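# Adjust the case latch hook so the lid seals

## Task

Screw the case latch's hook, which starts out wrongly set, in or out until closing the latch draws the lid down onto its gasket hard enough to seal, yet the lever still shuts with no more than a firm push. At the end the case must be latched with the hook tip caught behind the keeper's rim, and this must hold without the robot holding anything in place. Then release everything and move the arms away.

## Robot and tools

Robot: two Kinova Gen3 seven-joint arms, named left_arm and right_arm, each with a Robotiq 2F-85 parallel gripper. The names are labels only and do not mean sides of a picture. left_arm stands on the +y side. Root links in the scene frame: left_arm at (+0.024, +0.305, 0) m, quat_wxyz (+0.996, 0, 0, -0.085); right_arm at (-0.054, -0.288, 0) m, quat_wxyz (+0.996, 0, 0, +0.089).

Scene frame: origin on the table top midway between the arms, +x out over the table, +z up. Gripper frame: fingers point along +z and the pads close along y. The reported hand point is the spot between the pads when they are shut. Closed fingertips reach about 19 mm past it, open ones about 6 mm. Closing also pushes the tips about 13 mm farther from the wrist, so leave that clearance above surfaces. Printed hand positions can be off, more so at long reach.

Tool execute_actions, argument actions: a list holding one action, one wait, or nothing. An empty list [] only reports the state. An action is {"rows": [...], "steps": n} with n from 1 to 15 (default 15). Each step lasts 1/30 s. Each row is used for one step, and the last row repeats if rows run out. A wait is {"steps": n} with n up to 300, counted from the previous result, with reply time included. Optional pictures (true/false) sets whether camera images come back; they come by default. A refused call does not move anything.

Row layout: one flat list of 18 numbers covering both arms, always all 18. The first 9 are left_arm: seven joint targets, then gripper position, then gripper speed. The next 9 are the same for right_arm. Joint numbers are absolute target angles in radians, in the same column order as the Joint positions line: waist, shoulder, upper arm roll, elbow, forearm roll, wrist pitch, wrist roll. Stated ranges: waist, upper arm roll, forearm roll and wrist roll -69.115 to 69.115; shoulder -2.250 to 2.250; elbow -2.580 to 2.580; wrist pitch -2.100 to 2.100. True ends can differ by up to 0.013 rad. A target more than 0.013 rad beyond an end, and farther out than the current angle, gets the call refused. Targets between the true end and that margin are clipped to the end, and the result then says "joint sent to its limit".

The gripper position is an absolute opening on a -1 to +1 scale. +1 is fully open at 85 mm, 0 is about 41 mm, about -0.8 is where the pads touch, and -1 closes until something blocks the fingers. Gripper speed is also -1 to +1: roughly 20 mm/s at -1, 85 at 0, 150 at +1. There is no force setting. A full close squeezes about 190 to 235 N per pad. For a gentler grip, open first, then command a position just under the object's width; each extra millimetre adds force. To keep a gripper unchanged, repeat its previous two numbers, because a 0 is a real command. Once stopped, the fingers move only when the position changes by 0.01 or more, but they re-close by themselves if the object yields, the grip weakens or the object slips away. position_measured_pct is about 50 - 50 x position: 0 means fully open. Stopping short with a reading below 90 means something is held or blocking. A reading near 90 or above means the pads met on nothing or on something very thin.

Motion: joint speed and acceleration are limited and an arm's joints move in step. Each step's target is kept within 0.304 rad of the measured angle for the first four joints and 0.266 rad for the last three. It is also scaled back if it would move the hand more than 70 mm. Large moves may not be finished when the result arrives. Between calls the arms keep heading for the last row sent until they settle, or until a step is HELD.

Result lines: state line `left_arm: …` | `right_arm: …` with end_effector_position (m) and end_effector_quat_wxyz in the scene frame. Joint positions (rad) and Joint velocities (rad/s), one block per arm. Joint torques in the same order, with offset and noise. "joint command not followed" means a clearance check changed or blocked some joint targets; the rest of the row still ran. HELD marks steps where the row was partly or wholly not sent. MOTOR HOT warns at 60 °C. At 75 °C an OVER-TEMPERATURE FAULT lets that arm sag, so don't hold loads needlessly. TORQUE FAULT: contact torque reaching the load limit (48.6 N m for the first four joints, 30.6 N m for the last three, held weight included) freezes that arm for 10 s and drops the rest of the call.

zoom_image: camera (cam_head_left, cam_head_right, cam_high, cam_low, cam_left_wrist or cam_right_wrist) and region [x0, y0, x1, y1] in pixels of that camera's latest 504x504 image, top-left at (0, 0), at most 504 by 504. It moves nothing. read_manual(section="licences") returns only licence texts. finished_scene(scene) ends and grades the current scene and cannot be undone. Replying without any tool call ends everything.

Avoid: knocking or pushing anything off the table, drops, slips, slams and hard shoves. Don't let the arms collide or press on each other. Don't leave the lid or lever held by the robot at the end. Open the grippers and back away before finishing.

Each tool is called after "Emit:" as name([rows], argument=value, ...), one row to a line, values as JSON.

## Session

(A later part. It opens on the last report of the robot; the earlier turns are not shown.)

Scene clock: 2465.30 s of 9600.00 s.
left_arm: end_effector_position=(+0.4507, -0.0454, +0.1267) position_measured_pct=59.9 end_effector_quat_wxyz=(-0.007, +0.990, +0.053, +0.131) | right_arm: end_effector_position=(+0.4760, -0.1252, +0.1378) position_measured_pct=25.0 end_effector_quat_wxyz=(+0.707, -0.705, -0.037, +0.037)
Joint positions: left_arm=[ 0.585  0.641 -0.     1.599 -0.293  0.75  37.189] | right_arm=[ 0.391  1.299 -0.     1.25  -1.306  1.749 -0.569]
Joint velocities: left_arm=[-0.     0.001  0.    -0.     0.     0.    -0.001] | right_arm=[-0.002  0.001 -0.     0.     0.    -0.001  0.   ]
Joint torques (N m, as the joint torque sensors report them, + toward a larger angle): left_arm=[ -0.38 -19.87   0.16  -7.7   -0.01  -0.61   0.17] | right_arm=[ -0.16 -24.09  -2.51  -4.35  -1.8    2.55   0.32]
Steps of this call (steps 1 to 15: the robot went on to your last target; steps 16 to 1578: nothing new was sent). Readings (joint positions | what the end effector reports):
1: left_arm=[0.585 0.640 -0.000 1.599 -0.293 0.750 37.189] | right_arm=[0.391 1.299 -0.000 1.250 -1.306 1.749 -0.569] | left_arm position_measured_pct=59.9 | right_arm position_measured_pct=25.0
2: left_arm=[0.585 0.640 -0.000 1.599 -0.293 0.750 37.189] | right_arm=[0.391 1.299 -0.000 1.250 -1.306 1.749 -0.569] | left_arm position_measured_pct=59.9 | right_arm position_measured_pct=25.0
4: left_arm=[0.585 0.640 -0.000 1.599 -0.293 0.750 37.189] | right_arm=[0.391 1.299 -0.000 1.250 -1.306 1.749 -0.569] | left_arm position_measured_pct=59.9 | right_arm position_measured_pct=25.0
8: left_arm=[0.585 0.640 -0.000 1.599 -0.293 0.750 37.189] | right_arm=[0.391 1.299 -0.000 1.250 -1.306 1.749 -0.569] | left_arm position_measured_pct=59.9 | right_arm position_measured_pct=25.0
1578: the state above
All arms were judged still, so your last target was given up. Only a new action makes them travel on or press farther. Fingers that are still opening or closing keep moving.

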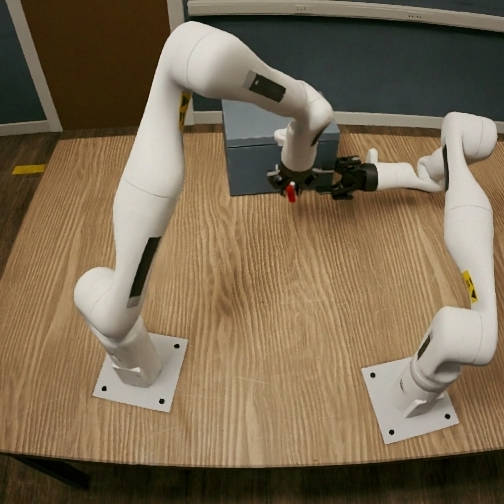

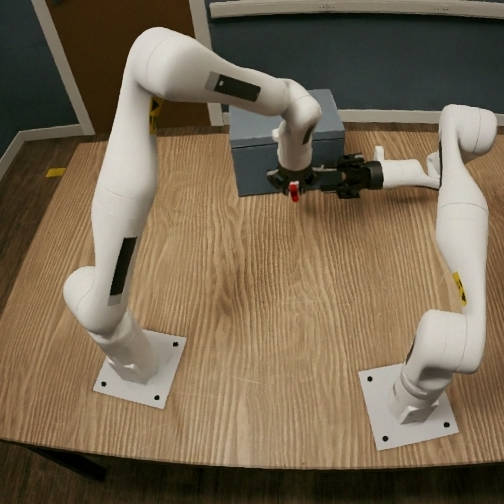

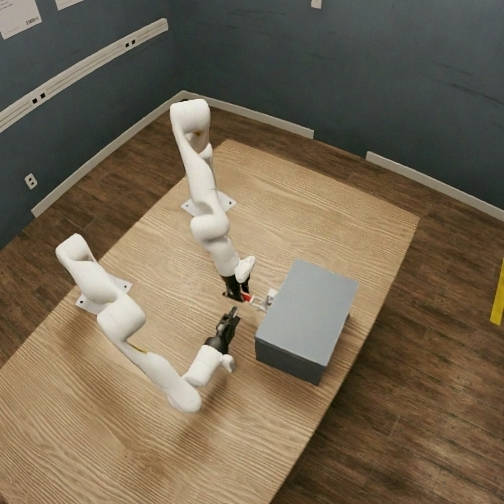

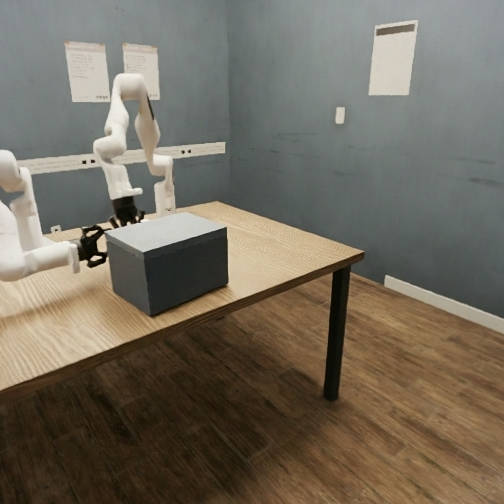

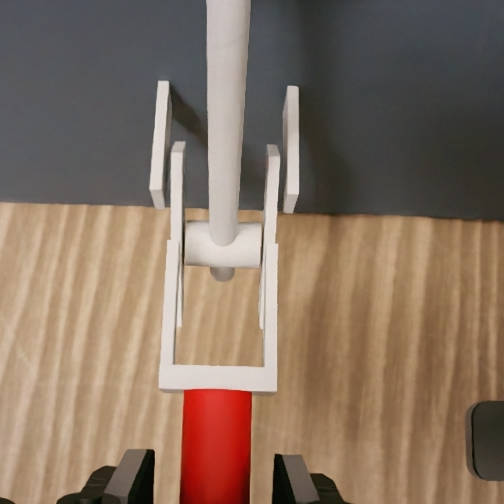

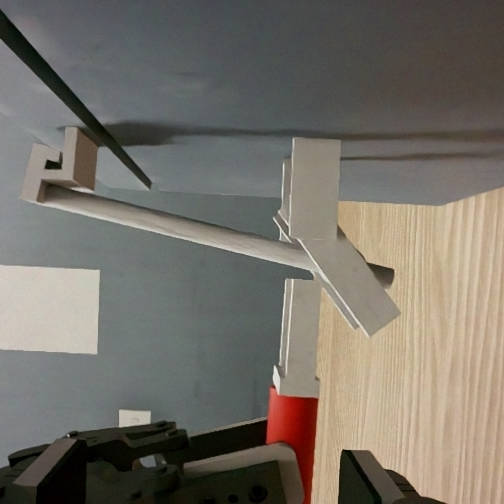

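Emit:
execute_actions([
  {"rows": [[0.5953,0.5598,0,1.5534,-0.2567,0.8741,37.1484,-0.1,0.5,0.391,1.299,0,1.25,-1.306,1.749,-0.569,0.5,0.5]],"steps":15},
], pictures=false)

Emit:
execute_actions([
  {"rows": [[0.4744,0.6152,0,1.175,0,1.3514,36.8782,-0.1,0.5,0.391,1.299,0,1.25,-1.306,1.749,-0.569,0.5,0.5]],"steps":15},
], pictures=false)

Emit:
execute_actions([
  {"steps":15},
])

Scene clock: 2475.83 s of 9600.00 s.
left_arm: end_effector_position=(+0.4420, -0.0458, +0.1776) position_measured_pct=54.8 end_effector_quat_wxyz=(-0.006, +0.990, +0.052, +0.129) | right_arm: end_effector_position=(+0.4760, -0.1252, +0.1378) position_measured_pct=25.0 end_effector_quat_wxyz=(+0.707, -0.705, -0.037, +0.037)
Joint positions: left_arm=[ 0.595  0.561  0.     1.553 -0.257  0.874 37.149] | right_arm=[ 0.391  1.299 -0.     1.25  -1.306  1.749 -0.569]
Joint velocities: left_arm=[ 0.002 -0.009  0.    -0.002  0.001  0.004 -0.001] | right_arm=[ 0.     0.001 -0.    -0.     0.     0.     0.   ]
Joint torques (N m, as the joint torque sensors report them, + toward a larger angle): left_arm=[ -0.15 -18.7    0.02  -8.16  -0.46  -0.52  -0.1 ] | right_arm=[ -0.15 -24.01  -2.29  -4.38  -1.67   2.46   0.39]
Steps of this call (steps 1 to 301: nothing new was sent; steps 302 to 316: all 15 steps of this action). Readings (joint positions | what the end effector reports):
302: left_arm=[0.585 0.639 -0.000 1.598 -0.293 0.752 37.189] | right_arm=[0.391 1.299 -0.000 1.250 -1.306 1.749 -0.569] | left_arm position_measured_pct=59.9 | right_arm position_measured_pct=25.0
303: left_arm=[0.586 0.633 -0.000 1.596 -0.290 0.760 37.186] | right_arm=[0.391 1.299 -0.000 1.250 -1.306 1.749 -0.569] | left_arm position_measured_pct=59.1 | right_arm position_measured_pct=25.0
305: left_arm=[0.590 0.606 -0.000 1.582 -0.279 0.799 37.173] | right_arm=[0.391 1.299 -0.000 1.250 -1.306 1.749 -0.569] | left_arm position_measured_pct=56.3 | right_arm position_measured_pct=25.0
309: left_arm=[0.594 0.567 0.000 1.556 -0.259 0.865 37.151] | right_arm=[0.391 1.299 -0.000 1.250 -1.306 1.749 -0.569] | left_arm position_measured_pct=55.2 | right_arm position_measured_pct=25.0
316: the state above

Scene clock: 2476.33 s of 9600.00 s.
left_arm: end_effector_position=(+0.4577, -0.0516, +0.2439) position_measured_pct=54.8 end_effector_quat_wxyz=(+0.010, +0.998, +0.054, +0.021) | right_arm: end_effector_position=(+0.4760, -0.1252, +0.1378) position_measured_pct=25.0 end_effector_quat_wxyz=(+0.707, -0.705, -0.037, +0.037)
Joint positions: left_arm=[ 0.482  0.611 -0.     1.199 -0.012  1.286 36.891] | right_arm=[ 0.391  1.299 -0.     1.25  -1.306  1.749 -0.569]
Joint velocities: left_arm=[-0.098  0.036 -0.003 -0.405  0.228  0.953 -0.244] | right_arm=[-0.001 -0.001 -0.001  0.    -0.     0.    -0.   ]
Joint torques (N m, as the joint torque sensors report them, + toward a larger angle): left_arm=[  0.83 -19.44   0.85  -7.74   0.38  -0.75  -0.14] | right_arm=[ -0.11 -24.07  -2.72  -4.32  -1.81   2.62   0.34]
Steps of this call (steps 1 to 15: all 15 steps of this action). Readings (joint positions | what the end effector reports):
1: left_arm=[0.594 0.561 0.000 1.552 -0.256 0.875 37.148] | right_arm=[0.391 1.299 -0.000 1.250 -1.306 1.749 -0.569] | left_arm position_measured_pct=54.8 | right_arm position_measured_pct=25.0
2: left_arm=[0.591 0.563 0.001 1.547 -0.252 0.879 37.144] | right_arm=[0.391 1.299 -0.000 1.250 -1.306 1.749 -0.569] | left_arm position_measured_pct=54.8 | right_arm position_measured_pct=25.0
4: left_arm=[0.578 0.570 0.001 1.520 -0.229 0.903 37.120] | right_arm=[0.391 1.299 -0.000 1.250 -1.306 1.749 -0.569] | left_arm position_measured_pct=54.8 | right_arm position_measured_pct=25.0
8: left_arm=[0.532 0.592 0.000 1.398 -0.131 1.011 37.018] | right_arm=[0.391 1.299 -0.000 1.250 -1.306 1.749 -0.569] | left_arm position_measured_pct=54.8 | right_arm position_measured_pct=25.0
15: the state above

Scene clock: 2476.83 s of 9600.00 s.
left_arm: end_effector_position=(+0.4490, -0.0446, +0.2487) position_measured_pct=54.8 end_effector_quat_wxyz=(+0.000, +0.999, +0.053, +0.000) | right_arm: end_effector_position=(+0.4760, -0.1252, +0.1378) position_measured_pct=25.0 end_effector_quat_wxyz=(+0.707, -0.705, -0.037, +0.037)
Joint positions: left_arm=[ 0.474  0.615 -0.     1.175 -0.     1.351 36.878] | right_arm=[ 0.391  1.299 -0.     1.25  -1.306  1.749 -0.569]
Joint velocities: left_arm=[-0.001  0.002  0.    -0.    -0.     0.001 -0.   ] | right_arm=[-0.002 -0.001  0.    -0.     0.     0.     0.   ]
Joint torques (N m, as the joint torque sensors report them, + toward a larger angle): left_arm=[ -0.5  -21.16   0.14  -8.4    0.16  -0.25   0.11] | right_arm=[ -0.2  -23.89  -2.33  -4.32  -1.66   2.62   0.4 ]
Steps of this call (steps 1 to 15: the robot went on to your last target). Readings (joint positions | what the end effector reports):
1: left_arm=[0.479 0.612 -0.000 1.188 -0.006 1.313 36.884] | right_arm=[0.391 1.299 -0.000 1.250 -1.306 1.749 -0.569] | left_arm position_measured_pct=54.8 | right_arm position_measured_pct=25.0
2: left_arm=[0.478 0.612 -0.000 1.181 -0.002 1.332 36.880] | right_arm=[0.391 1.299 -0.000 1.250 -1.306 1.749 -0.569] | left_arm position_measured_pct=54.8 | right_arm position_measured_pct=25.0
4: left_arm=[0.476 0.613 -0.000 1.177 -0.000 1.347 36.878] | right_arm=[0.391 1.299 -0.000 1.250 -1.306 1.749 -0.569] | left_arm position_measured_pct=54.8 | right_arm position_measured_pct=25.0
8: left_arm=[0.475 0.614 -0.000 1.175 -0.000 1.351 36.878] | right_arm=[0.391 1.299 -0.000 1.250 -1.306 1.749 -0.569] | left_arm position_measured_pct=54.8 | right_arm position_measured_pct=25.0
15: the state above

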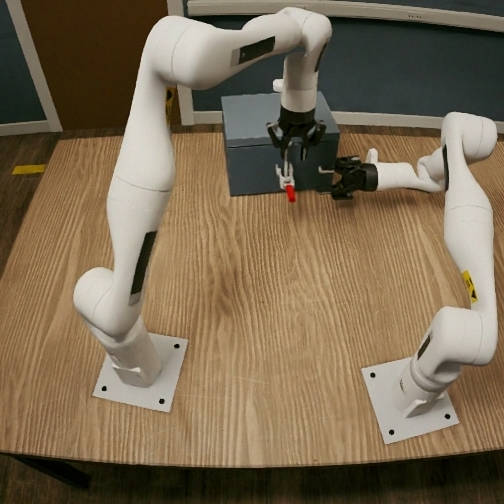

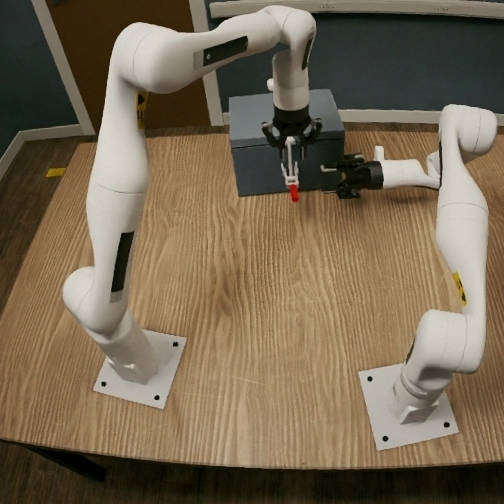

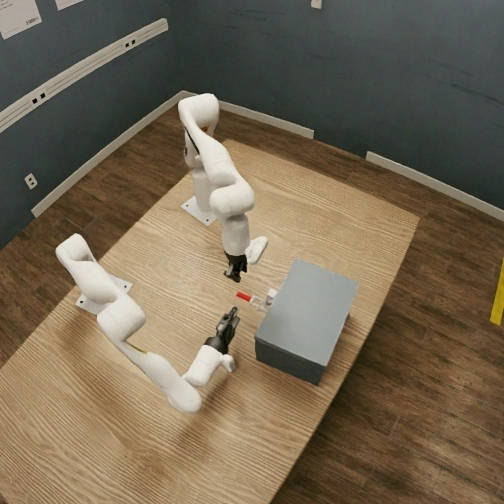

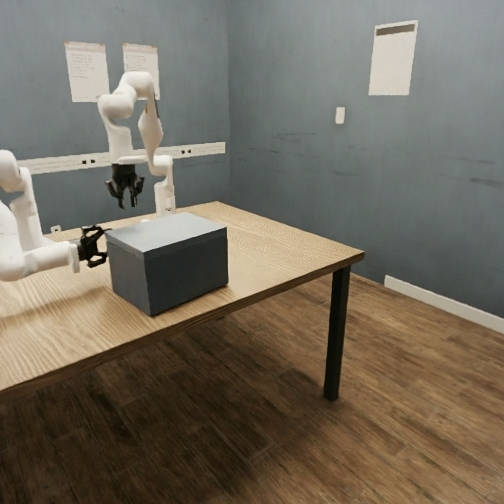

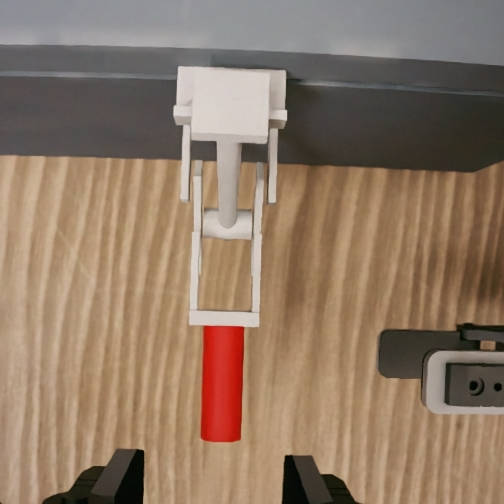

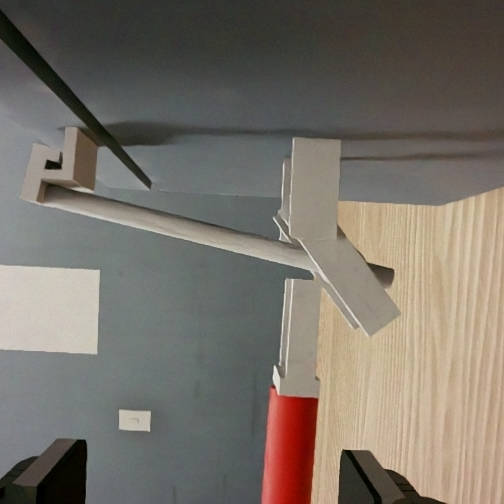

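Emit:
execute_actions([
  {"rows": [[0.3588,0.8455,0,0.7267,0.0104,1.5835,36.7648,-0.1,0.5,0.3423,1.293,0,1.3706,-1.3273,1.6925,-0.4627,0.5,0.5]],"steps":15},
], pictures=false)

Emit:
execute_actions([
  {"steps":15},
], pictures=false)

Emit:
execute_actions([
  {"rows": [[0.3610,0.8450,0,0.8162,0.0104,1.4944,36.7648,-0.1,0.5,0.2696,1.2821,0,1.414,-1.391,1.656,-0.4375,0.5,0.5]],"steps":15},
])

Scene clock: 2491.27 s of 9600.00 s.
left_arm: end_effector_position=(+0.5378, -0.0308, +0.2454) position_measured_pct=54.8 end_effector_quat_wxyz=(-0.007, +0.998, +0.054, -0.019) | right_arm: end_effector_position=(+0.4506, -0.0929, +0.1201) position_measured_pct=25.0 end_effector_quat_wxyz=(+0.705, -0.707, -0.038, +0.038)
Joint positions: left_arm=[ 0.365  0.832 -0.001  0.775  0.01   1.573 36.769] | right_arm=[ 0.343  1.293 -0.     1.37  -1.327  1.693 -0.463]
Joint velocities: left_arm=[-0.093  0.172  0.002 -0.627  0.008  0.191 -0.093] | right_arm=[-0.006 -0.004  0.     0.007 -0.001 -0.002  0.004]
Joint torques (N m, as the joint torque sensors report them, + toward a larger angle): left_arm=[  1.86 -25.19   1.18  -8.37   0.4    0.16   0.21] | right_arm=[  0.02 -23.39  -2.44  -4.05  -1.47   2.67   0.08]
Steps of this call (steps 1 to 15: the robot went on to your last target; steps 16 to 418: nothing new was sent; steps 419 to 433: all 15 steps of this action). Readings (joint positions | what the end effector reports):
419: left_arm=[0.474 0.616 0.000 1.174 0.000 1.352 36.878] | right_arm=[0.390 1.299 0.000 1.251 -1.306 1.749 -0.568] | left_arm position_measured_pct=54.8 | right_arm position_measured_pct=25.0
420: left_arm=[0.471 0.621 0.001 1.168 0.001 1.356 36.876] | right_arm=[0.388 1.298 0.001 1.257 -1.307 1.746 -0.564] | left_arm position_measured_pct=54.8 | right_arm position_measured_pct=25.0
422: left_arm=[0.460 0.644 0.001 1.140 0.002 1.377 36.866] | right_arm=[0.376 1.296 0.001 1.284 -1.312 1.734 -0.541] | left_arm position_measured_pct=54.8 | right_arm position_measured_pct=25.0
426: left_arm=[0.416 0.733 0.001 1.018 0.005 1.465 36.823] | right_arm=[0.349 1.294 -0.001 1.353 -1.324 1.701 -0.478] | left_arm position_measured_pct=54.8 | right_arm position_measured_pct=25.0
433: the state above

Scene clock: 2491.77 s of 9600.00 s.
left_arm: end_effector_position=(+0.5498, -0.0339, +0.2523) position_measured_pct=54.8 end_effector_quat_wxyz=(+0.000, +0.998, +0.054, -0.009) | right_arm: end_effector_position=(+0.4505, -0.0926, +0.1202) position_measured_pct=25.0 end_effector_quat_wxyz=(+0.705, -0.707, -0.038, +0.038)
Joint positions: left_arm=[ 0.359  0.845 -0.     0.727  0.01   1.583 36.765] | right_arm=[ 0.342  1.293 -0.     1.371 -1.327  1.692 -0.463]
Joint velocities: left_arm=[-0.001  0.001 -0.001 -0.001  0.    -0.001 -0.001] | right_arm=[-0.002  0.    -0.     0.    -0.    -0.     0.   ]
Joint torques (N m, as the joint torque sensors report them, + toward a larger angle): left_arm=[ -0.41 -24.5    0.26  -9.34   0.46  -0.49  -0.1 ] | right_arm=[ -0.51 -23.19  -2.5   -3.8   -1.5    2.66   0.27]
Steps of this call (steps 1 to 15: the robot went on to your last target). Readings (joint positions | what the end effector reports):
1: left_arm=[0.363 0.837 -0.001 0.757 0.010 1.578 36.767] | right_arm=[0.343 1.293 -0.000 1.370 -1.327 1.693 -0.463] | left_arm position_measured_pct=54.8 | right_arm position_measured_pct=25.0
2: left_arm=[0.361 0.839 -0.001 0.743 0.010 1.581 36.766] | right_arm=[0.343 1.293 -0.000 1.370 -1.327 1.693 -0.463] | left_arm position_measured_pct=54.8 | right_arm position_measured_pct=25.0
4: left_arm=[0.360 0.841 -0.000 0.731 0.010 1.583 36.765] | right_arm=[0.342 1.293 -0.000 1.370 -1.327 1.693 -0.463] | left_arm position_measured_pct=54.8 | right_arm position_measured_pct=25.0
8: left_arm=[0.359 0.844 -0.000 0.727 0.010 1.583 36.765] | right_arm=[0.342 1.293 -0.000 1.371 -1.327 1.693 -0.463] | left_arm position_measured_pct=54.8 | right_arm position_measured_pct=25.0
15: the state above

Scene clock: 2492.27 s of 9600.00 s.
left_arm: end_effector_position=(+0.5479, -0.0343, +0.2243) position_measured_pct=54.8 end_effector_quat_wxyz=(+0.000, +0.999, +0.053, -0.009) | right_arm: end_effector_position=(+0.4471, -0.0527, +0.1207) position_measured_pct=25.0 end_effector_quat_wxyz=(+0.706, -0.706, -0.038, +0.038)
Joint positions: left_arm=[ 0.361  0.845  0.     0.816  0.01   1.495 36.765] | right_arm=[ 0.27   1.282 -0.     1.414 -1.391  1.656 -0.438]
Joint velocities: left_arm=[ 0.001 -0.004  0.001  0.004  0.    -0.003  0.   ] | right_arm=[-0.007 -0.003 -0.001  0.003 -0.003 -0.002  0.001]
Joint torques (N m, as the joint torque sensors report them, + toward a larger angle): left_arm=[ -0.42 -24.09   0.86  -9.08   0.21  -0.53  -0.04] | right_arm=[ -0.53 -22.56  -2.12  -3.4   -1.32   2.61   0.21]
Steps of this call (steps 1 to 15: all 15 steps of this action). Readings (joint positions | what the end effector reports):
1: left_arm=[0.359 0.845 -0.000 0.727 0.010 1.583 36.765] | right_arm=[0.341 1.293 0.000 1.371 -1.328 1.692 -0.462] | left_arm position_measured_pct=54.8 | right_arm position_measured_pct=25.0
2: left_arm=[0.359 0.845 -0.000 0.732 0.010 1.579 36.765] | right_arm=[0.335 1.292 0.002 1.375 -1.332 1.689 -0.461] | left_arm position_measured_pct=54.8 | right_arm position_measured_pct=25.0
4: left_arm=[0.360 0.843 -0.000 0.758 0.010 1.554 36.765] | right_arm=[0.308 1.287 0.002 1.390 -1.354 1.677 -0.452] | left_arm position_measured_pct=54.8 | right_arm position_measured_pct=25.0
8: left_arm=[0.361 0.846 0.000 0.807 0.010 1.503 36.765] | right_arm=[0.276 1.283 -0.002 1.410 -1.387 1.659 -0.439] | left_arm position_measured_pct=54.8 | right_arm position_measured_pct=25.0
15: the state above

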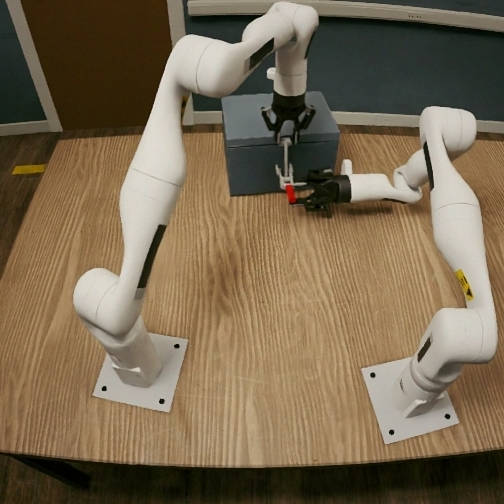

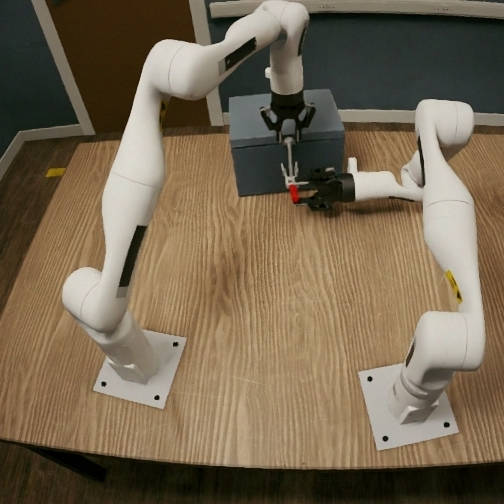

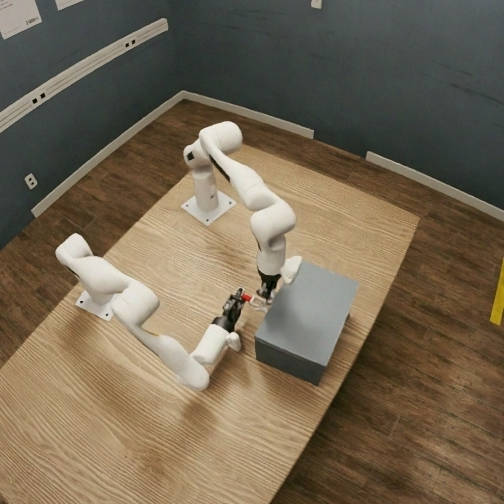

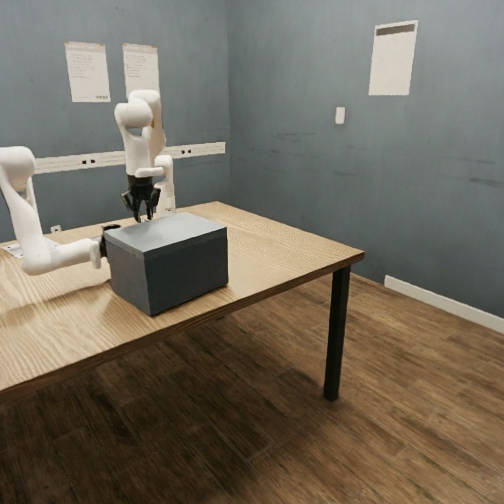

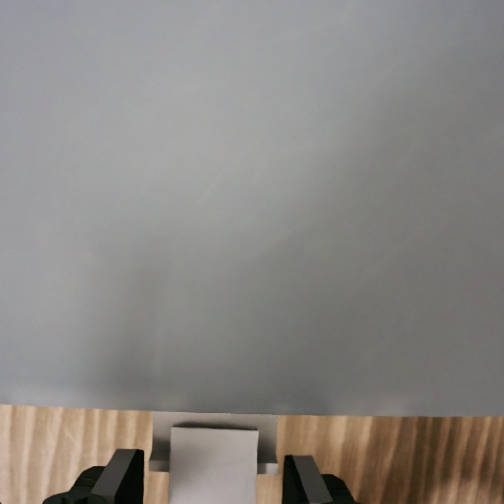

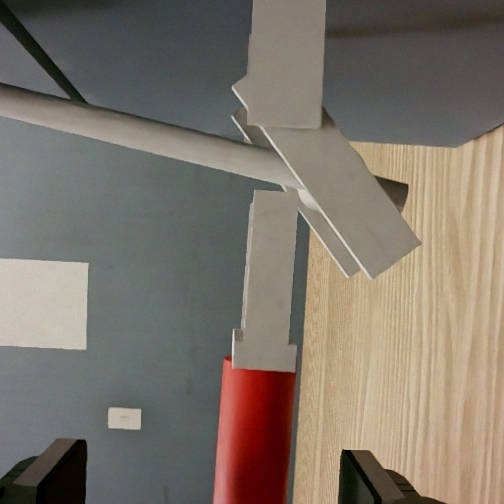

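Emit:
execute_actions([
  {"rows": [[0.3610,0.8450,0,0.8162,0.0104,1.4944,36.7648,-0.41,-0.5,0.2693,1.256,0,1.425,-1.3927,1.658,-0.4527,0.5,0.5]],"steps":15},
], pictures=false)

Emit:
execute_actions([
  {"rows": [[0.3608,0.8452,0,0.8130,0.0104,1.4974,36.7648,-0.41,-0.5,0.2692,1.2507,0,1.4272,-1.3931,1.6584,-0.4558,0.5,0.5],[0.3607,0.8455,0,0.8097,0.0104,1.5004,36.7648,-0.41,-0.5,0.2691,1.2454,0,1.4293,-1.3934,1.6588,-0.4588,0.5,0.5],[0.3605,0.8457,0,0.8065,0.0104,1.5034,36.7648,-0.41,-0.5,0.2691,1.2402,0,1.4315,-1.3938,1.6592,-0.4619,0.5,0.5],[0.3604,0.8459,0,0.8032,0.0104,1.5064,36.7648,-0.41,-0.5,0.269,1.2349,0,1.4336,-1.3941,1.6596,-0.465,0.5,0.5],[0.3602,0.8462,0,0.8,0.0104,1.5094,36.7648,-0.41,-0.5,0.269,1.2296,0,1.4358,-1.3945,1.66,-0.468,0.5,0.5],[0.3601,0.8464,0,0.7967,0.0104,1.5124,36.7648,-0.41,-0.5,0.2687,1.223,0,1.4358,-1.3953,1.661,-0.4745,0.5,0.5],[0.3599,0.8466,0,0.7935,0.0104,1.5154,36.7648,-0.41,-0.5,0.2684,1.2167,0,1.4358,-1.396,1.6617,-0.481,0.5,0.5],[0.3598,0.8469,0,0.7902,0.0104,1.5184,36.7648,-0.41,-0.5,0.2681,1.2103,0,1.4358,-1.3968,1.6626,-0.4874,0.5,0.5],[0.3596,0.8471,0,0.787,0.0104,1.5214,36.7648,-0.41,-0.5,0.2679,1.2038,0,1.4358,-1.3976,1.6634,-0.4938,0.5,0.5],[0.3595,0.8473,0,0.7837,0.0104,1.5244,36.7648,-0.41,-0.5,0.2676,1.1974,0,1.4358,-1.3984,1.6643,-0.5002,0.5,0.5],[0.3593,0.8476,0,0.7805,0.0104,1.5274,36.7648,-0.41,-0.5,0.2673,1.191,0,1.4358,-1.3992,1.6651,-0.5066,0.5,0.5],[0.3592,0.8478,0,0.7772,0.0104,1.5304,36.7648,-0.41,-0.5,0.267,1.1845,0,1.4358,-1.4,1.666,-0.513,0.5,0.5],[0.359,0.848,0,0.774,0.0104,1.5334,36.7648,-0.41,-0.5,0.2659,1.1775,0,1.4271,-1.4028,1.6685,-0.5286,0.5,0.5],[0.3589,0.8483,0,0.7707,0.0104,1.5364,36.7648,-0.41,-0.5,0.2649,1.1706,0,1.4185,-1.4057,1.6711,-0.5443,0.5,0.5],[0.3588,0.8485,0,0.7675,0.0104,1.5394,36.7648,-0.41,-0.5,0.2638,1.1636,0,1.4098,-1.4085,1.6736,-0.5599,0.5,0.5]],"steps":15},
], pictures=false)

Emit:
execute_actions([
  {"steps":15},
])

Scene clock: 2524.33 s of 9600.00 s.
left_arm: end_effector_position=(+0.5479, -0.0342, +0.2246) position_measured_pct=69.4 end_effector_quat_wxyz=(+0.000, +0.999, +0.054, -0.009) | right_arm: end_effector_position=(+0.4481, -0.0522, +0.1331) position_measured_pct=25.0 end_effector_quat_wxyz=(+0.706, -0.706, -0.038, +0.038)
Joint positions: left_arm=[ 0.361  0.845 -0.     0.816  0.01   1.495 36.765] | right_arm=[ 0.269  1.256 -0.     1.425 -1.393  1.658 -0.453]
Joint velocities: left_arm=[ 0.     0.     0.001  0.     0.    -0.    -0.   ] | right_arm=[ 0.002 -0.003 -0.     0.     0.    -0.    -0.001]
Joint torques (N m, as the joint torque sensors report them, + toward a larger angle): left_arm=[ -0.55 -23.96   0.43  -8.98   0.35  -0.53   0.01] | right_arm=[ -0.09 -23.07  -2.63  -3.98  -1.48   2.75   0.48]
Steps of this call (steps 1 to 15: the robot went on to your last target; steps 16 to 947: nothing new was sent; steps 948 to 962: all 15 steps of this action). Readings (joint positions | what the end effector reports):
948: left_arm=[0.361 0.845 0.000 0.816 0.010 1.494 36.765] | right_arm=[0.270 1.281 0.000 1.415 -1.391 1.656 -0.438] | left_arm position_measured_pct=54.8 | right_arm position_measured_pct=25.0
949: left_arm=[0.361 0.845 0.000 0.816 0.010 1.494 36.765] | right_arm=[0.269 1.275 0.000 1.417 -1.391 1.656 -0.441] | left_arm position_measured_pct=55.2 | right_arm position_measured_pct=25.0
951: left_arm=[0.361 0.845 0.000 0.816 0.010 1.494 36.765] | right_arm=[0.269 1.264 -0.000 1.421 -1.392 1.658 -0.447] | left_arm position_measured_pct=57.9 | right_arm position_measured_pct=25.0
955: left_arm=[0.361 0.845 -0.000 0.816 0.010 1.494 36.765] | right_arm=[0.269 1.258 -0.000 1.424 -1.393 1.658 -0.452] | left_arm position_measured_pct=64.7 | right_arm position_measured_pct=25.0
962: the state above

Scene clock: 2524.83 s of 9600.00 s.
left_arm: end_effector_position=(+0.5482, -0.0343, +0.2315) position_measured_pct=69.4 end_effector_quat_wxyz=(-0.001, +0.998, +0.054, -0.012) | right_arm: end_effector_position=(+0.4559, -0.0513, +0.1692) position_measured_pct=25.0 end_effector_quat_wxyz=(+0.705, -0.707, -0.037, +0.039)
Joint positions: left_arm=[ 0.36   0.852  0.001  0.78   0.011  1.531 36.765] | right_arm=[ 0.266  1.187  0.001  1.43  -1.4    1.667 -0.518]
Joint velocities: left_arm=[-0.004 -0.001 -0.001 -0.102 -0.003  0.09   0.   ] | right_arm=[-0.023 -0.194 -0.    -0.154 -0.055  0.054 -0.342]
Joint torques (N m, as the joint torque sensors report them, + toward a larger angle): left_arm=[ -1.1  -27.29   0.14 -11.37   0.    -0.92   0.  ] | right_arm=[  0.02 -24.93  -2.68  -5.11  -2.41   2.83   0.78]
Steps of this call (steps 1 to 15: all 15 steps of this action). Readings (joint positions | what the end effector reports):
1: left_arm=[0.361 0.845 -0.000 0.816 0.010 1.495 36.765] | right_arm=[0.269 1.255 0.000 1.425 -1.393 1.658 -0.453] | left_arm position_measured_pct=69.4 | right_arm position_measured_pct=25.0
2: left_arm=[0.361 0.845 -0.000 0.815 0.010 1.496 36.765] | right_arm=[0.269 1.253 0.000 1.426 -1.393 1.658 -0.454] | left_arm position_measured_pct=69.4 | right_arm position_measured_pct=25.0
4: left_arm=[0.361 0.846 0.000 0.811 0.010 1.499 36.765] | right_arm=[0.269 1.247 0.000 1.429 -1.392 1.658 -0.458] | left_arm position_measured_pct=69.4 | right_arm position_measured_pct=25.0
8: left_arm=[0.360 0.849 0.000 0.801 0.011 1.510 36.765] | right_arm=[0.268 1.230 0.001 1.435 -1.393 1.660 -0.471] | left_arm position_measured_pct=69.4 | right_arm position_measured_pct=25.0
15: the state above

Scene clock: 2525.33 s of 9600.00 s.
left_arm: end_effector_position=(+0.5491, -0.0341, +0.2355) position_measured_pct=69.4 end_effector_quat_wxyz=(-0.001, +0.998, +0.054, -0.011) | right_arm: end_effector_position=(+0.4640, -0.0505, +0.1850) position_measured_pct=25.0 end_effector_quat_wxyz=(+0.706, -0.707, -0.037, +0.038)
Joint positions: left_arm=[ 0.359  0.851  0.     0.769  0.011  1.541 36.765] | right_arm=[ 0.264  1.165  0.001  1.41  -1.408  1.673 -0.56 ]
Joint velocities: left_arm=[-0.     0.    -0.002 -0.    -0.    -0.    -0.001] | right_arm=[ 0.    -0.001  0.001 -0.001 -0.    -0.    -0.001]
Joint torques (N m, as the joint torque sensors report them, + toward a larger angle): left_arm=[ -0.58 -25.91   0.48 -10.18   0.18  -0.7    0.08] | right_arm=[ -0.02 -24.26  -2.73  -4.96  -2.24   2.9    0.46]
Steps of this call (steps 1 to 15: the robot went on to your last target). Readings (joint positions | what the end effector reports):
1: left_arm=[0.360 0.852 0.000 0.777 0.011 1.534 36.765] | right_arm=[0.265 1.181 0.001 1.424 -1.402 1.669 -0.530] | left_arm position_measured_pct=69.4 | right_arm position_measured_pct=25.0
2: left_arm=[0.360 0.852 0.000 0.774 0.011 1.536 36.765] | right_arm=[0.265 1.176 0.000 1.420 -1.404 1.670 -0.540] | left_arm position_measured_pct=69.4 | right_arm position_measured_pct=25.0
4: left_arm=[0.359 0.851 0.000 0.771 0.011 1.539 36.765] | right_arm=[0.264 1.170 0.000 1.414 -1.407 1.672 -0.552] | left_arm position_measured_pct=69.4 | right_arm position_measured_pct=25.0
8: left_arm=[0.359 0.851 0.000 0.770 0.011 1.540 36.765] | right_arm=[0.264 1.166 0.000 1.411 -1.407 1.673 -0.559] | left_arm position_measured_pct=69.4 | right_arm position_measured_pct=25.0
15: the state above

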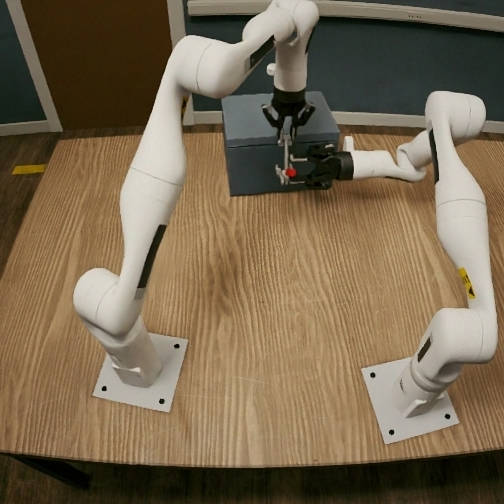

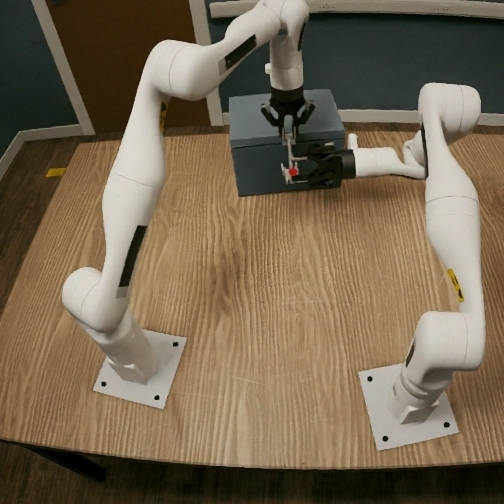

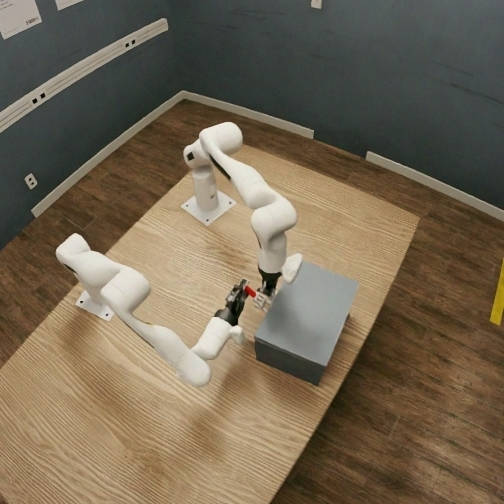

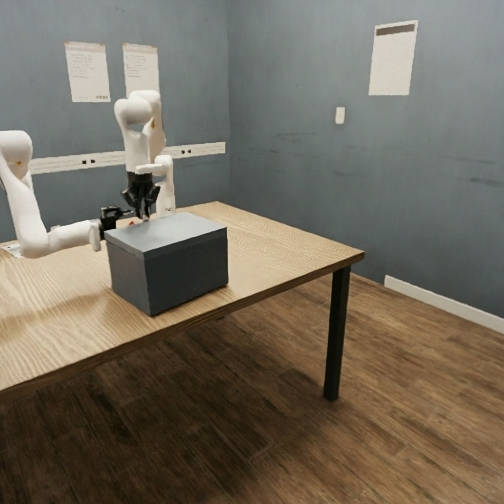

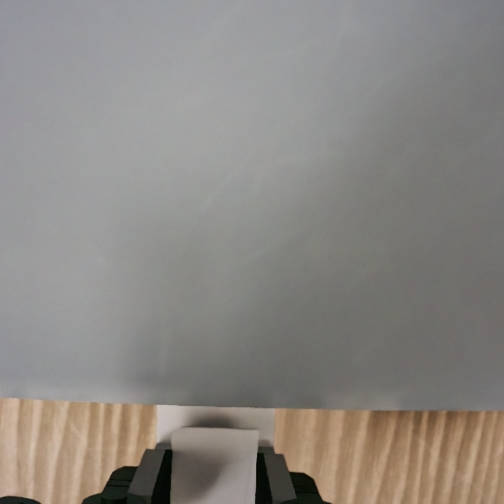

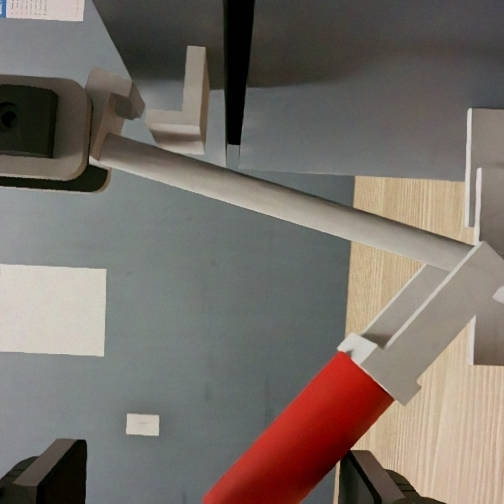

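Emit:
execute_actions([
  {"rows": [[0.3588,0.8485,0,0.7675,0.0104,1.5394,36.7648,-0.41,-0.5,0.2643,1.1705,0,1.4098,-1.4075,1.672,-0.553,1,0.5]],"steps":12},
], pictures=false)

Emit:
execute_actions([
  {"rows": [[0.3588,0.8485,0,0.7675,0.0104,1.5394,36.7648,-0.41,-0.5,0.3373,1.1815,0,1.3668,-1.3435,1.709,-0.578,1,0.5]],"steps":15},
], pictures=false)

Emit:
execute_actions([
  {"rows": [[0.3588,0.8485,0,0.7675,0.0104,1.5394,36.7648,-0.41,-0.5,0.423,1.303,0,1.169,-1.292,1.786,-0.64,1,0.5]],"steps":15},
], pictures=false)

Emit:
execute_actions([
  {"steps":15},
])

Scene clock: 2537.40 s of 9600.00 s.
left_arm: end_effector_position=(+0.5491, -0.0341, +0.2355) position_measured_pct=69.4 end_effector_quat_wxyz=(-0.001, +0.998, +0.054, -0.011) | right_arm: end_effector_position=(+0.4638, -0.0507, +0.1824) position_measured_pct=0.4 end_effector_quat_wxyz=(+0.706, -0.706, -0.037, +0.037)
Joint positions: left_arm=[ 0.359  0.851  0.     0.769  0.011  1.541 36.765] | right_arm=[ 0.264  1.17   0.     1.41  -1.408  1.672 -0.553]
Joint velocities: left_arm=[ 0.    -0.    -0.001 -0.    -0.001  0.     0.001] | right_arm=[-0.001  0.001 -0.    -0.     0.     0.     0.001]
Joint torques (N m, as the joint torque sensors report them, + toward a larger angle): left_arm=[ -0.3  -26.28   0.25 -10.42   0.05  -0.79   0.07] | right_arm=[ -0.37 -23.17  -2.46  -4.5   -1.75   2.53   0.23]
Steps of this call (steps 1 to 15: the robot went on to your last target; steps 16 to 350: nothing new was sent; steps 351 to 362: all 12 steps of this action). Readings (joint positions | what the end effector reports):
351: left_arm=[0.359 0.851 0.000 0.769 0.011 1.541 36.765] | right_arm=[0.264 1.166 0.000 1.410 -1.408 1.673 -0.559] | left_arm position_measured_pct=69.4 | right_arm position_measured_pct=25.0
352: left_arm=[0.359 0.851 0.000 0.769 0.011 1.541 36.765] | right_arm=[0.264 1.167 0.000 1.410 -1.408 1.673 -0.558] | left_arm position_measured_pct=69.4 | right_arm position_measured_pct=24.2
354: left_arm=[0.359 0.851 0.000 0.769 0.011 1.541 36.765] | right_arm=[0.264 1.169 0.000 1.410 -1.408 1.672 -0.555] | left_arm position_measured_pct=69.4 | right_arm position_measured_pct=18.7
358: left_arm=[0.359 0.851 0.000 0.769 0.011 1.541 36.765] | right_arm=[0.264 1.170 0.000 1.410 -1.408 1.672 -0.553] | left_arm position_measured_pct=69.4 | right_arm position_measured_pct=3.6
362: the state above

Scene clock: 2537.90 s of 9600.00 s.
left_arm: end_effector_position=(+0.5491, -0.0341, +0.2355) position_measured_pct=69.4 end_effector_quat_wxyz=(-0.001, +0.998, +0.054, -0.011) | right_arm: end_effector_position=(+0.4670, -0.0919, +0.1805) position_measured_pct=0.0 end_effector_quat_wxyz=(+0.702, -0.710, -0.037, +0.038)
Joint positions: left_arm=[ 0.359  0.851  0.     0.769  0.011  1.541 36.765] | right_arm=[ 0.336  1.181  0.     1.367 -1.344  1.709 -0.578]
Joint velocities: left_arm=[-0.  0.  0. -0.  0.  0. -0.] | right_arm=[ 0.008  0.002 -0.001 -0.003  0.002  0.001 -0.001]
Joint torques (N m, as the joint torque sensors report them, + toward a larger angle): left_arm=[ -0.58 -26.14  -0.1  -10.29   0.17  -0.78  -0.01] | right_arm=[ -0.14 -23.75  -2.33  -4.86  -1.93   2.68   0.29]
Steps of this call (steps 1 to 15: all 15 steps of this action). Readings (joint positions | what the end effector reports):
1: left_arm=[0.359 0.851 0.000 0.769 0.011 1.541 36.765] | right_arm=[0.266 1.171 -0.000 1.409 -1.407 1.673 -0.554] | left_arm position_measured_pct=69.4 | right_arm position_measured_pct=0.0
2: left_arm=[0.359 0.851 0.000 0.769 0.011 1.541 36.765] | right_arm=[0.272 1.172 -0.002 1.406 -1.402 1.676 -0.556] | left_arm position_measured_pct=69.4 | right_arm position_measured_pct=0.0
4: left_arm=[0.359 0.851 0.000 0.769 0.011 1.541 36.765] | right_arm=[0.299 1.176 -0.002 1.391 -1.381 1.689 -0.565] | left_arm position_measured_pct=69.4 | right_arm position_measured_pct=0.0
8: left_arm=[0.359 0.851 0.000 0.769 0.011 1.541 36.765] | right_arm=[0.331 1.180 0.002 1.370 -1.348 1.706 -0.576] | left_arm position_measured_pct=69.4 | right_arm position_measured_pct=0.0
15: the state above

Scene clock: 2538.40 s of 9600.00 s.
left_arm: end_effector_position=(+0.5491, -0.0341, +0.2355) position_measured_pct=69.4 end_effector_quat_wxyz=(-0.001, +0.998, +0.054, -0.011) | right_arm: end_effector_position=(+0.4901, -0.1472, +0.1510) position_measured_pct=0.0 end_effector_quat_wxyz=(+0.706, -0.706, -0.038, +0.037)
Joint positions: left_arm=[ 0.359  0.851  0.     0.769  0.011  1.541 36.765] | right_arm=[ 0.421  1.3    0.     1.171 -1.292  1.786 -0.64 ]
Joint velocities: left_arm=[ 0.    -0.001  0.002  0.     0.    -0.    -0.001] | right_arm=[ 0.012  0.027 -0.008 -0.024  0.002  0.005 -0.002]
Joint torques (N m, as the joint torque sensors report them, + toward a larger angle): left_arm=[ -1.12 -26.15   0.33 -10.58  -0.06  -0.66   0.17] | right_arm=[  0.53 -24.14  -2.47  -4.91  -2.3    1.96   0.01]
Steps of this call (steps 1 to 15: all 15 steps of this action). Readings (joint positions | what the end effector reports):
1: left_arm=[0.359 0.851 0.000 0.769 0.011 1.541 36.765] | right_arm=[0.337 1.182 -0.000 1.366 -1.343 1.709 -0.578] | left_arm position_measured_pct=69.4 | right_arm position_measured_pct=0.0
2: left_arm=[0.359 0.851 0.000 0.769 0.011 1.541 36.765] | right_arm=[0.340 1.187 -0.001 1.360 -1.342 1.712 -0.580] | left_arm position_measured_pct=69.4 | right_arm position_measured_pct=0.0
4: left_arm=[0.359 0.851 0.000 0.769 0.011 1.541 36.765] | right_arm=[0.353 1.205 -0.002 1.332 -1.335 1.722 -0.588] | left_arm position_measured_pct=69.4 | right_arm position_measured_pct=0.0
8: left_arm=[0.359 0.851 0.000 0.769 0.011 1.541 36.765] | right_arm=[0.398 1.268 0.000 1.230 -1.308 1.762 -0.621] | left_arm position_measured_pct=69.4 | right_arm position_measured_pct=0.0
15: the state above

Scene clock: 2538.90 s of 9600.00 s.
left_arm: end_effector_position=(+0.5491, -0.0341, +0.2355) position_measured_pct=69.4 end_effector_quat_wxyz=(-0.001, +0.998, +0.054, -0.011) | right_arm: end_effector_position=(+0.4902, -0.1480, +0.1496) position_measured_pct=0.0 end_effector_quat_wxyz=(+0.706, -0.706, -0.037, +0.038)
Joint positions: left_arm=[ 0.359  0.851  0.     0.769  0.011  1.541 36.765] | right_arm=[ 0.423  1.303  0.     1.169 -1.292  1.786 -0.64 ]
Joint velocities: left_arm=[-0.001 -0.002 -0.     0.    -0.001  0.001  0.001] | right_arm=[ 0.001  0.001 -0.    -0.    -0.    -0.    -0.   ]
Joint torques (N m, as the joint torque sensors report them, + toward a larger angle): left_arm=[ -0.55 -26.11   0.29 -10.65  -0.06  -0.81   0.04] | right_arm=[ -0.17 -24.14  -2.09  -4.85  -1.57   2.47   0.32]
Steps of this call (steps 1 to 15: the robot went on to your last target). Readings (joint positions | what the end effector reports):
1: left_arm=[0.359 0.851 0.000 0.769 0.011 1.541 36.765] | right_arm=[0.422 1.301 0.000 1.170 -1.292 1.786 -0.640] | left_arm position_measured_pct=69.4 | right_arm position_measured_pct=0.0
2: left_arm=[0.359 0.851 0.000 0.769 0.011 1.541 36.765] | right_arm=[0.422 1.301 0.000 1.170 -1.292 1.786 -0.640] | left_arm position_measured_pct=69.4 | right_arm position_measured_pct=0.0
4: left_arm=[0.359 0.851 0.000 0.769 0.011 1.541 36.765] | right_arm=[0.423 1.302 0.000 1.169 -1.292 1.786 -0.640] | left_arm position_measured_pct=69.4 | right_arm position_measured_pct=0.0
8: left_arm=[0.359 0.851 0.000 0.769 0.011 1.541 36.765] | right_arm=[0.423 1.303 0.000 1.169 -1.292 1.786 -0.640] | left_arm position_measured_pct=69.4 | right_arm position_measured_pct=0.0
15: the state above
All arms were judged still, so your last target was given up. Only a new action makes them travel on or press farther. Fingers that are still opening or closing keep moving.

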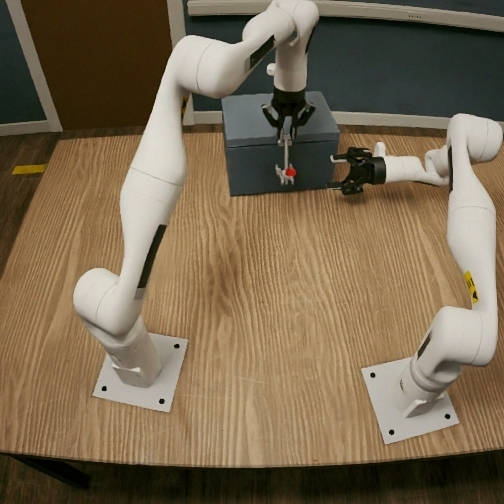

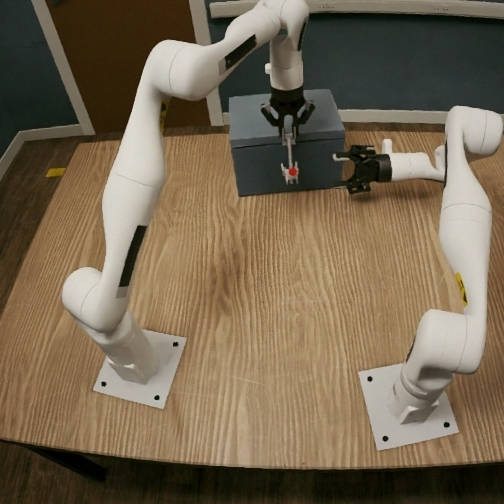

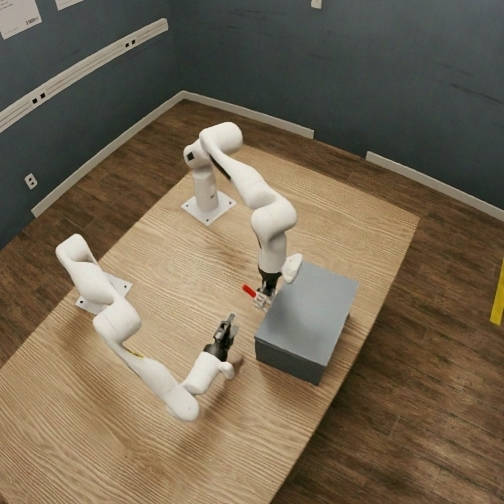

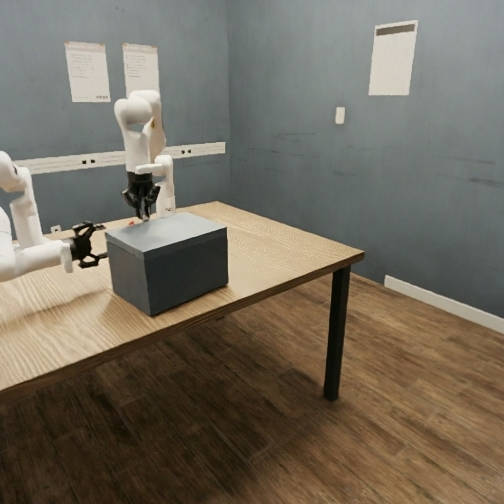

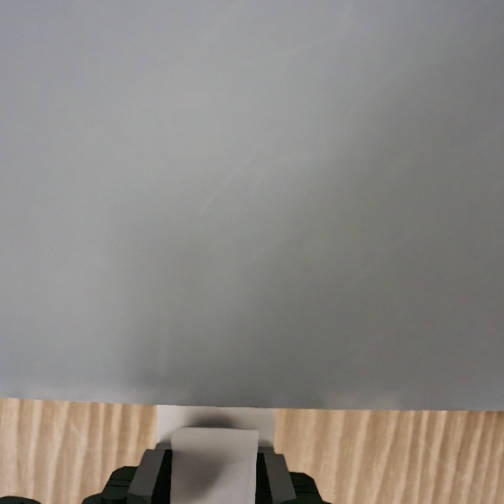

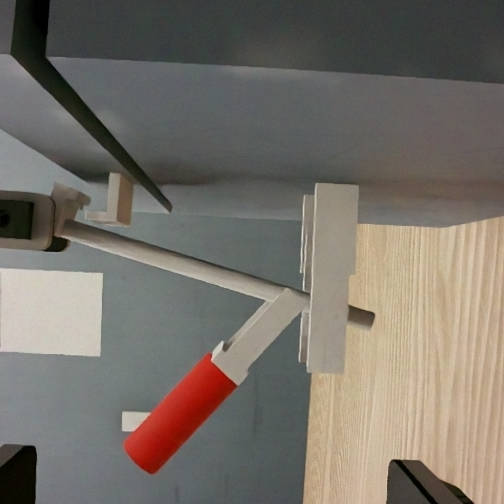

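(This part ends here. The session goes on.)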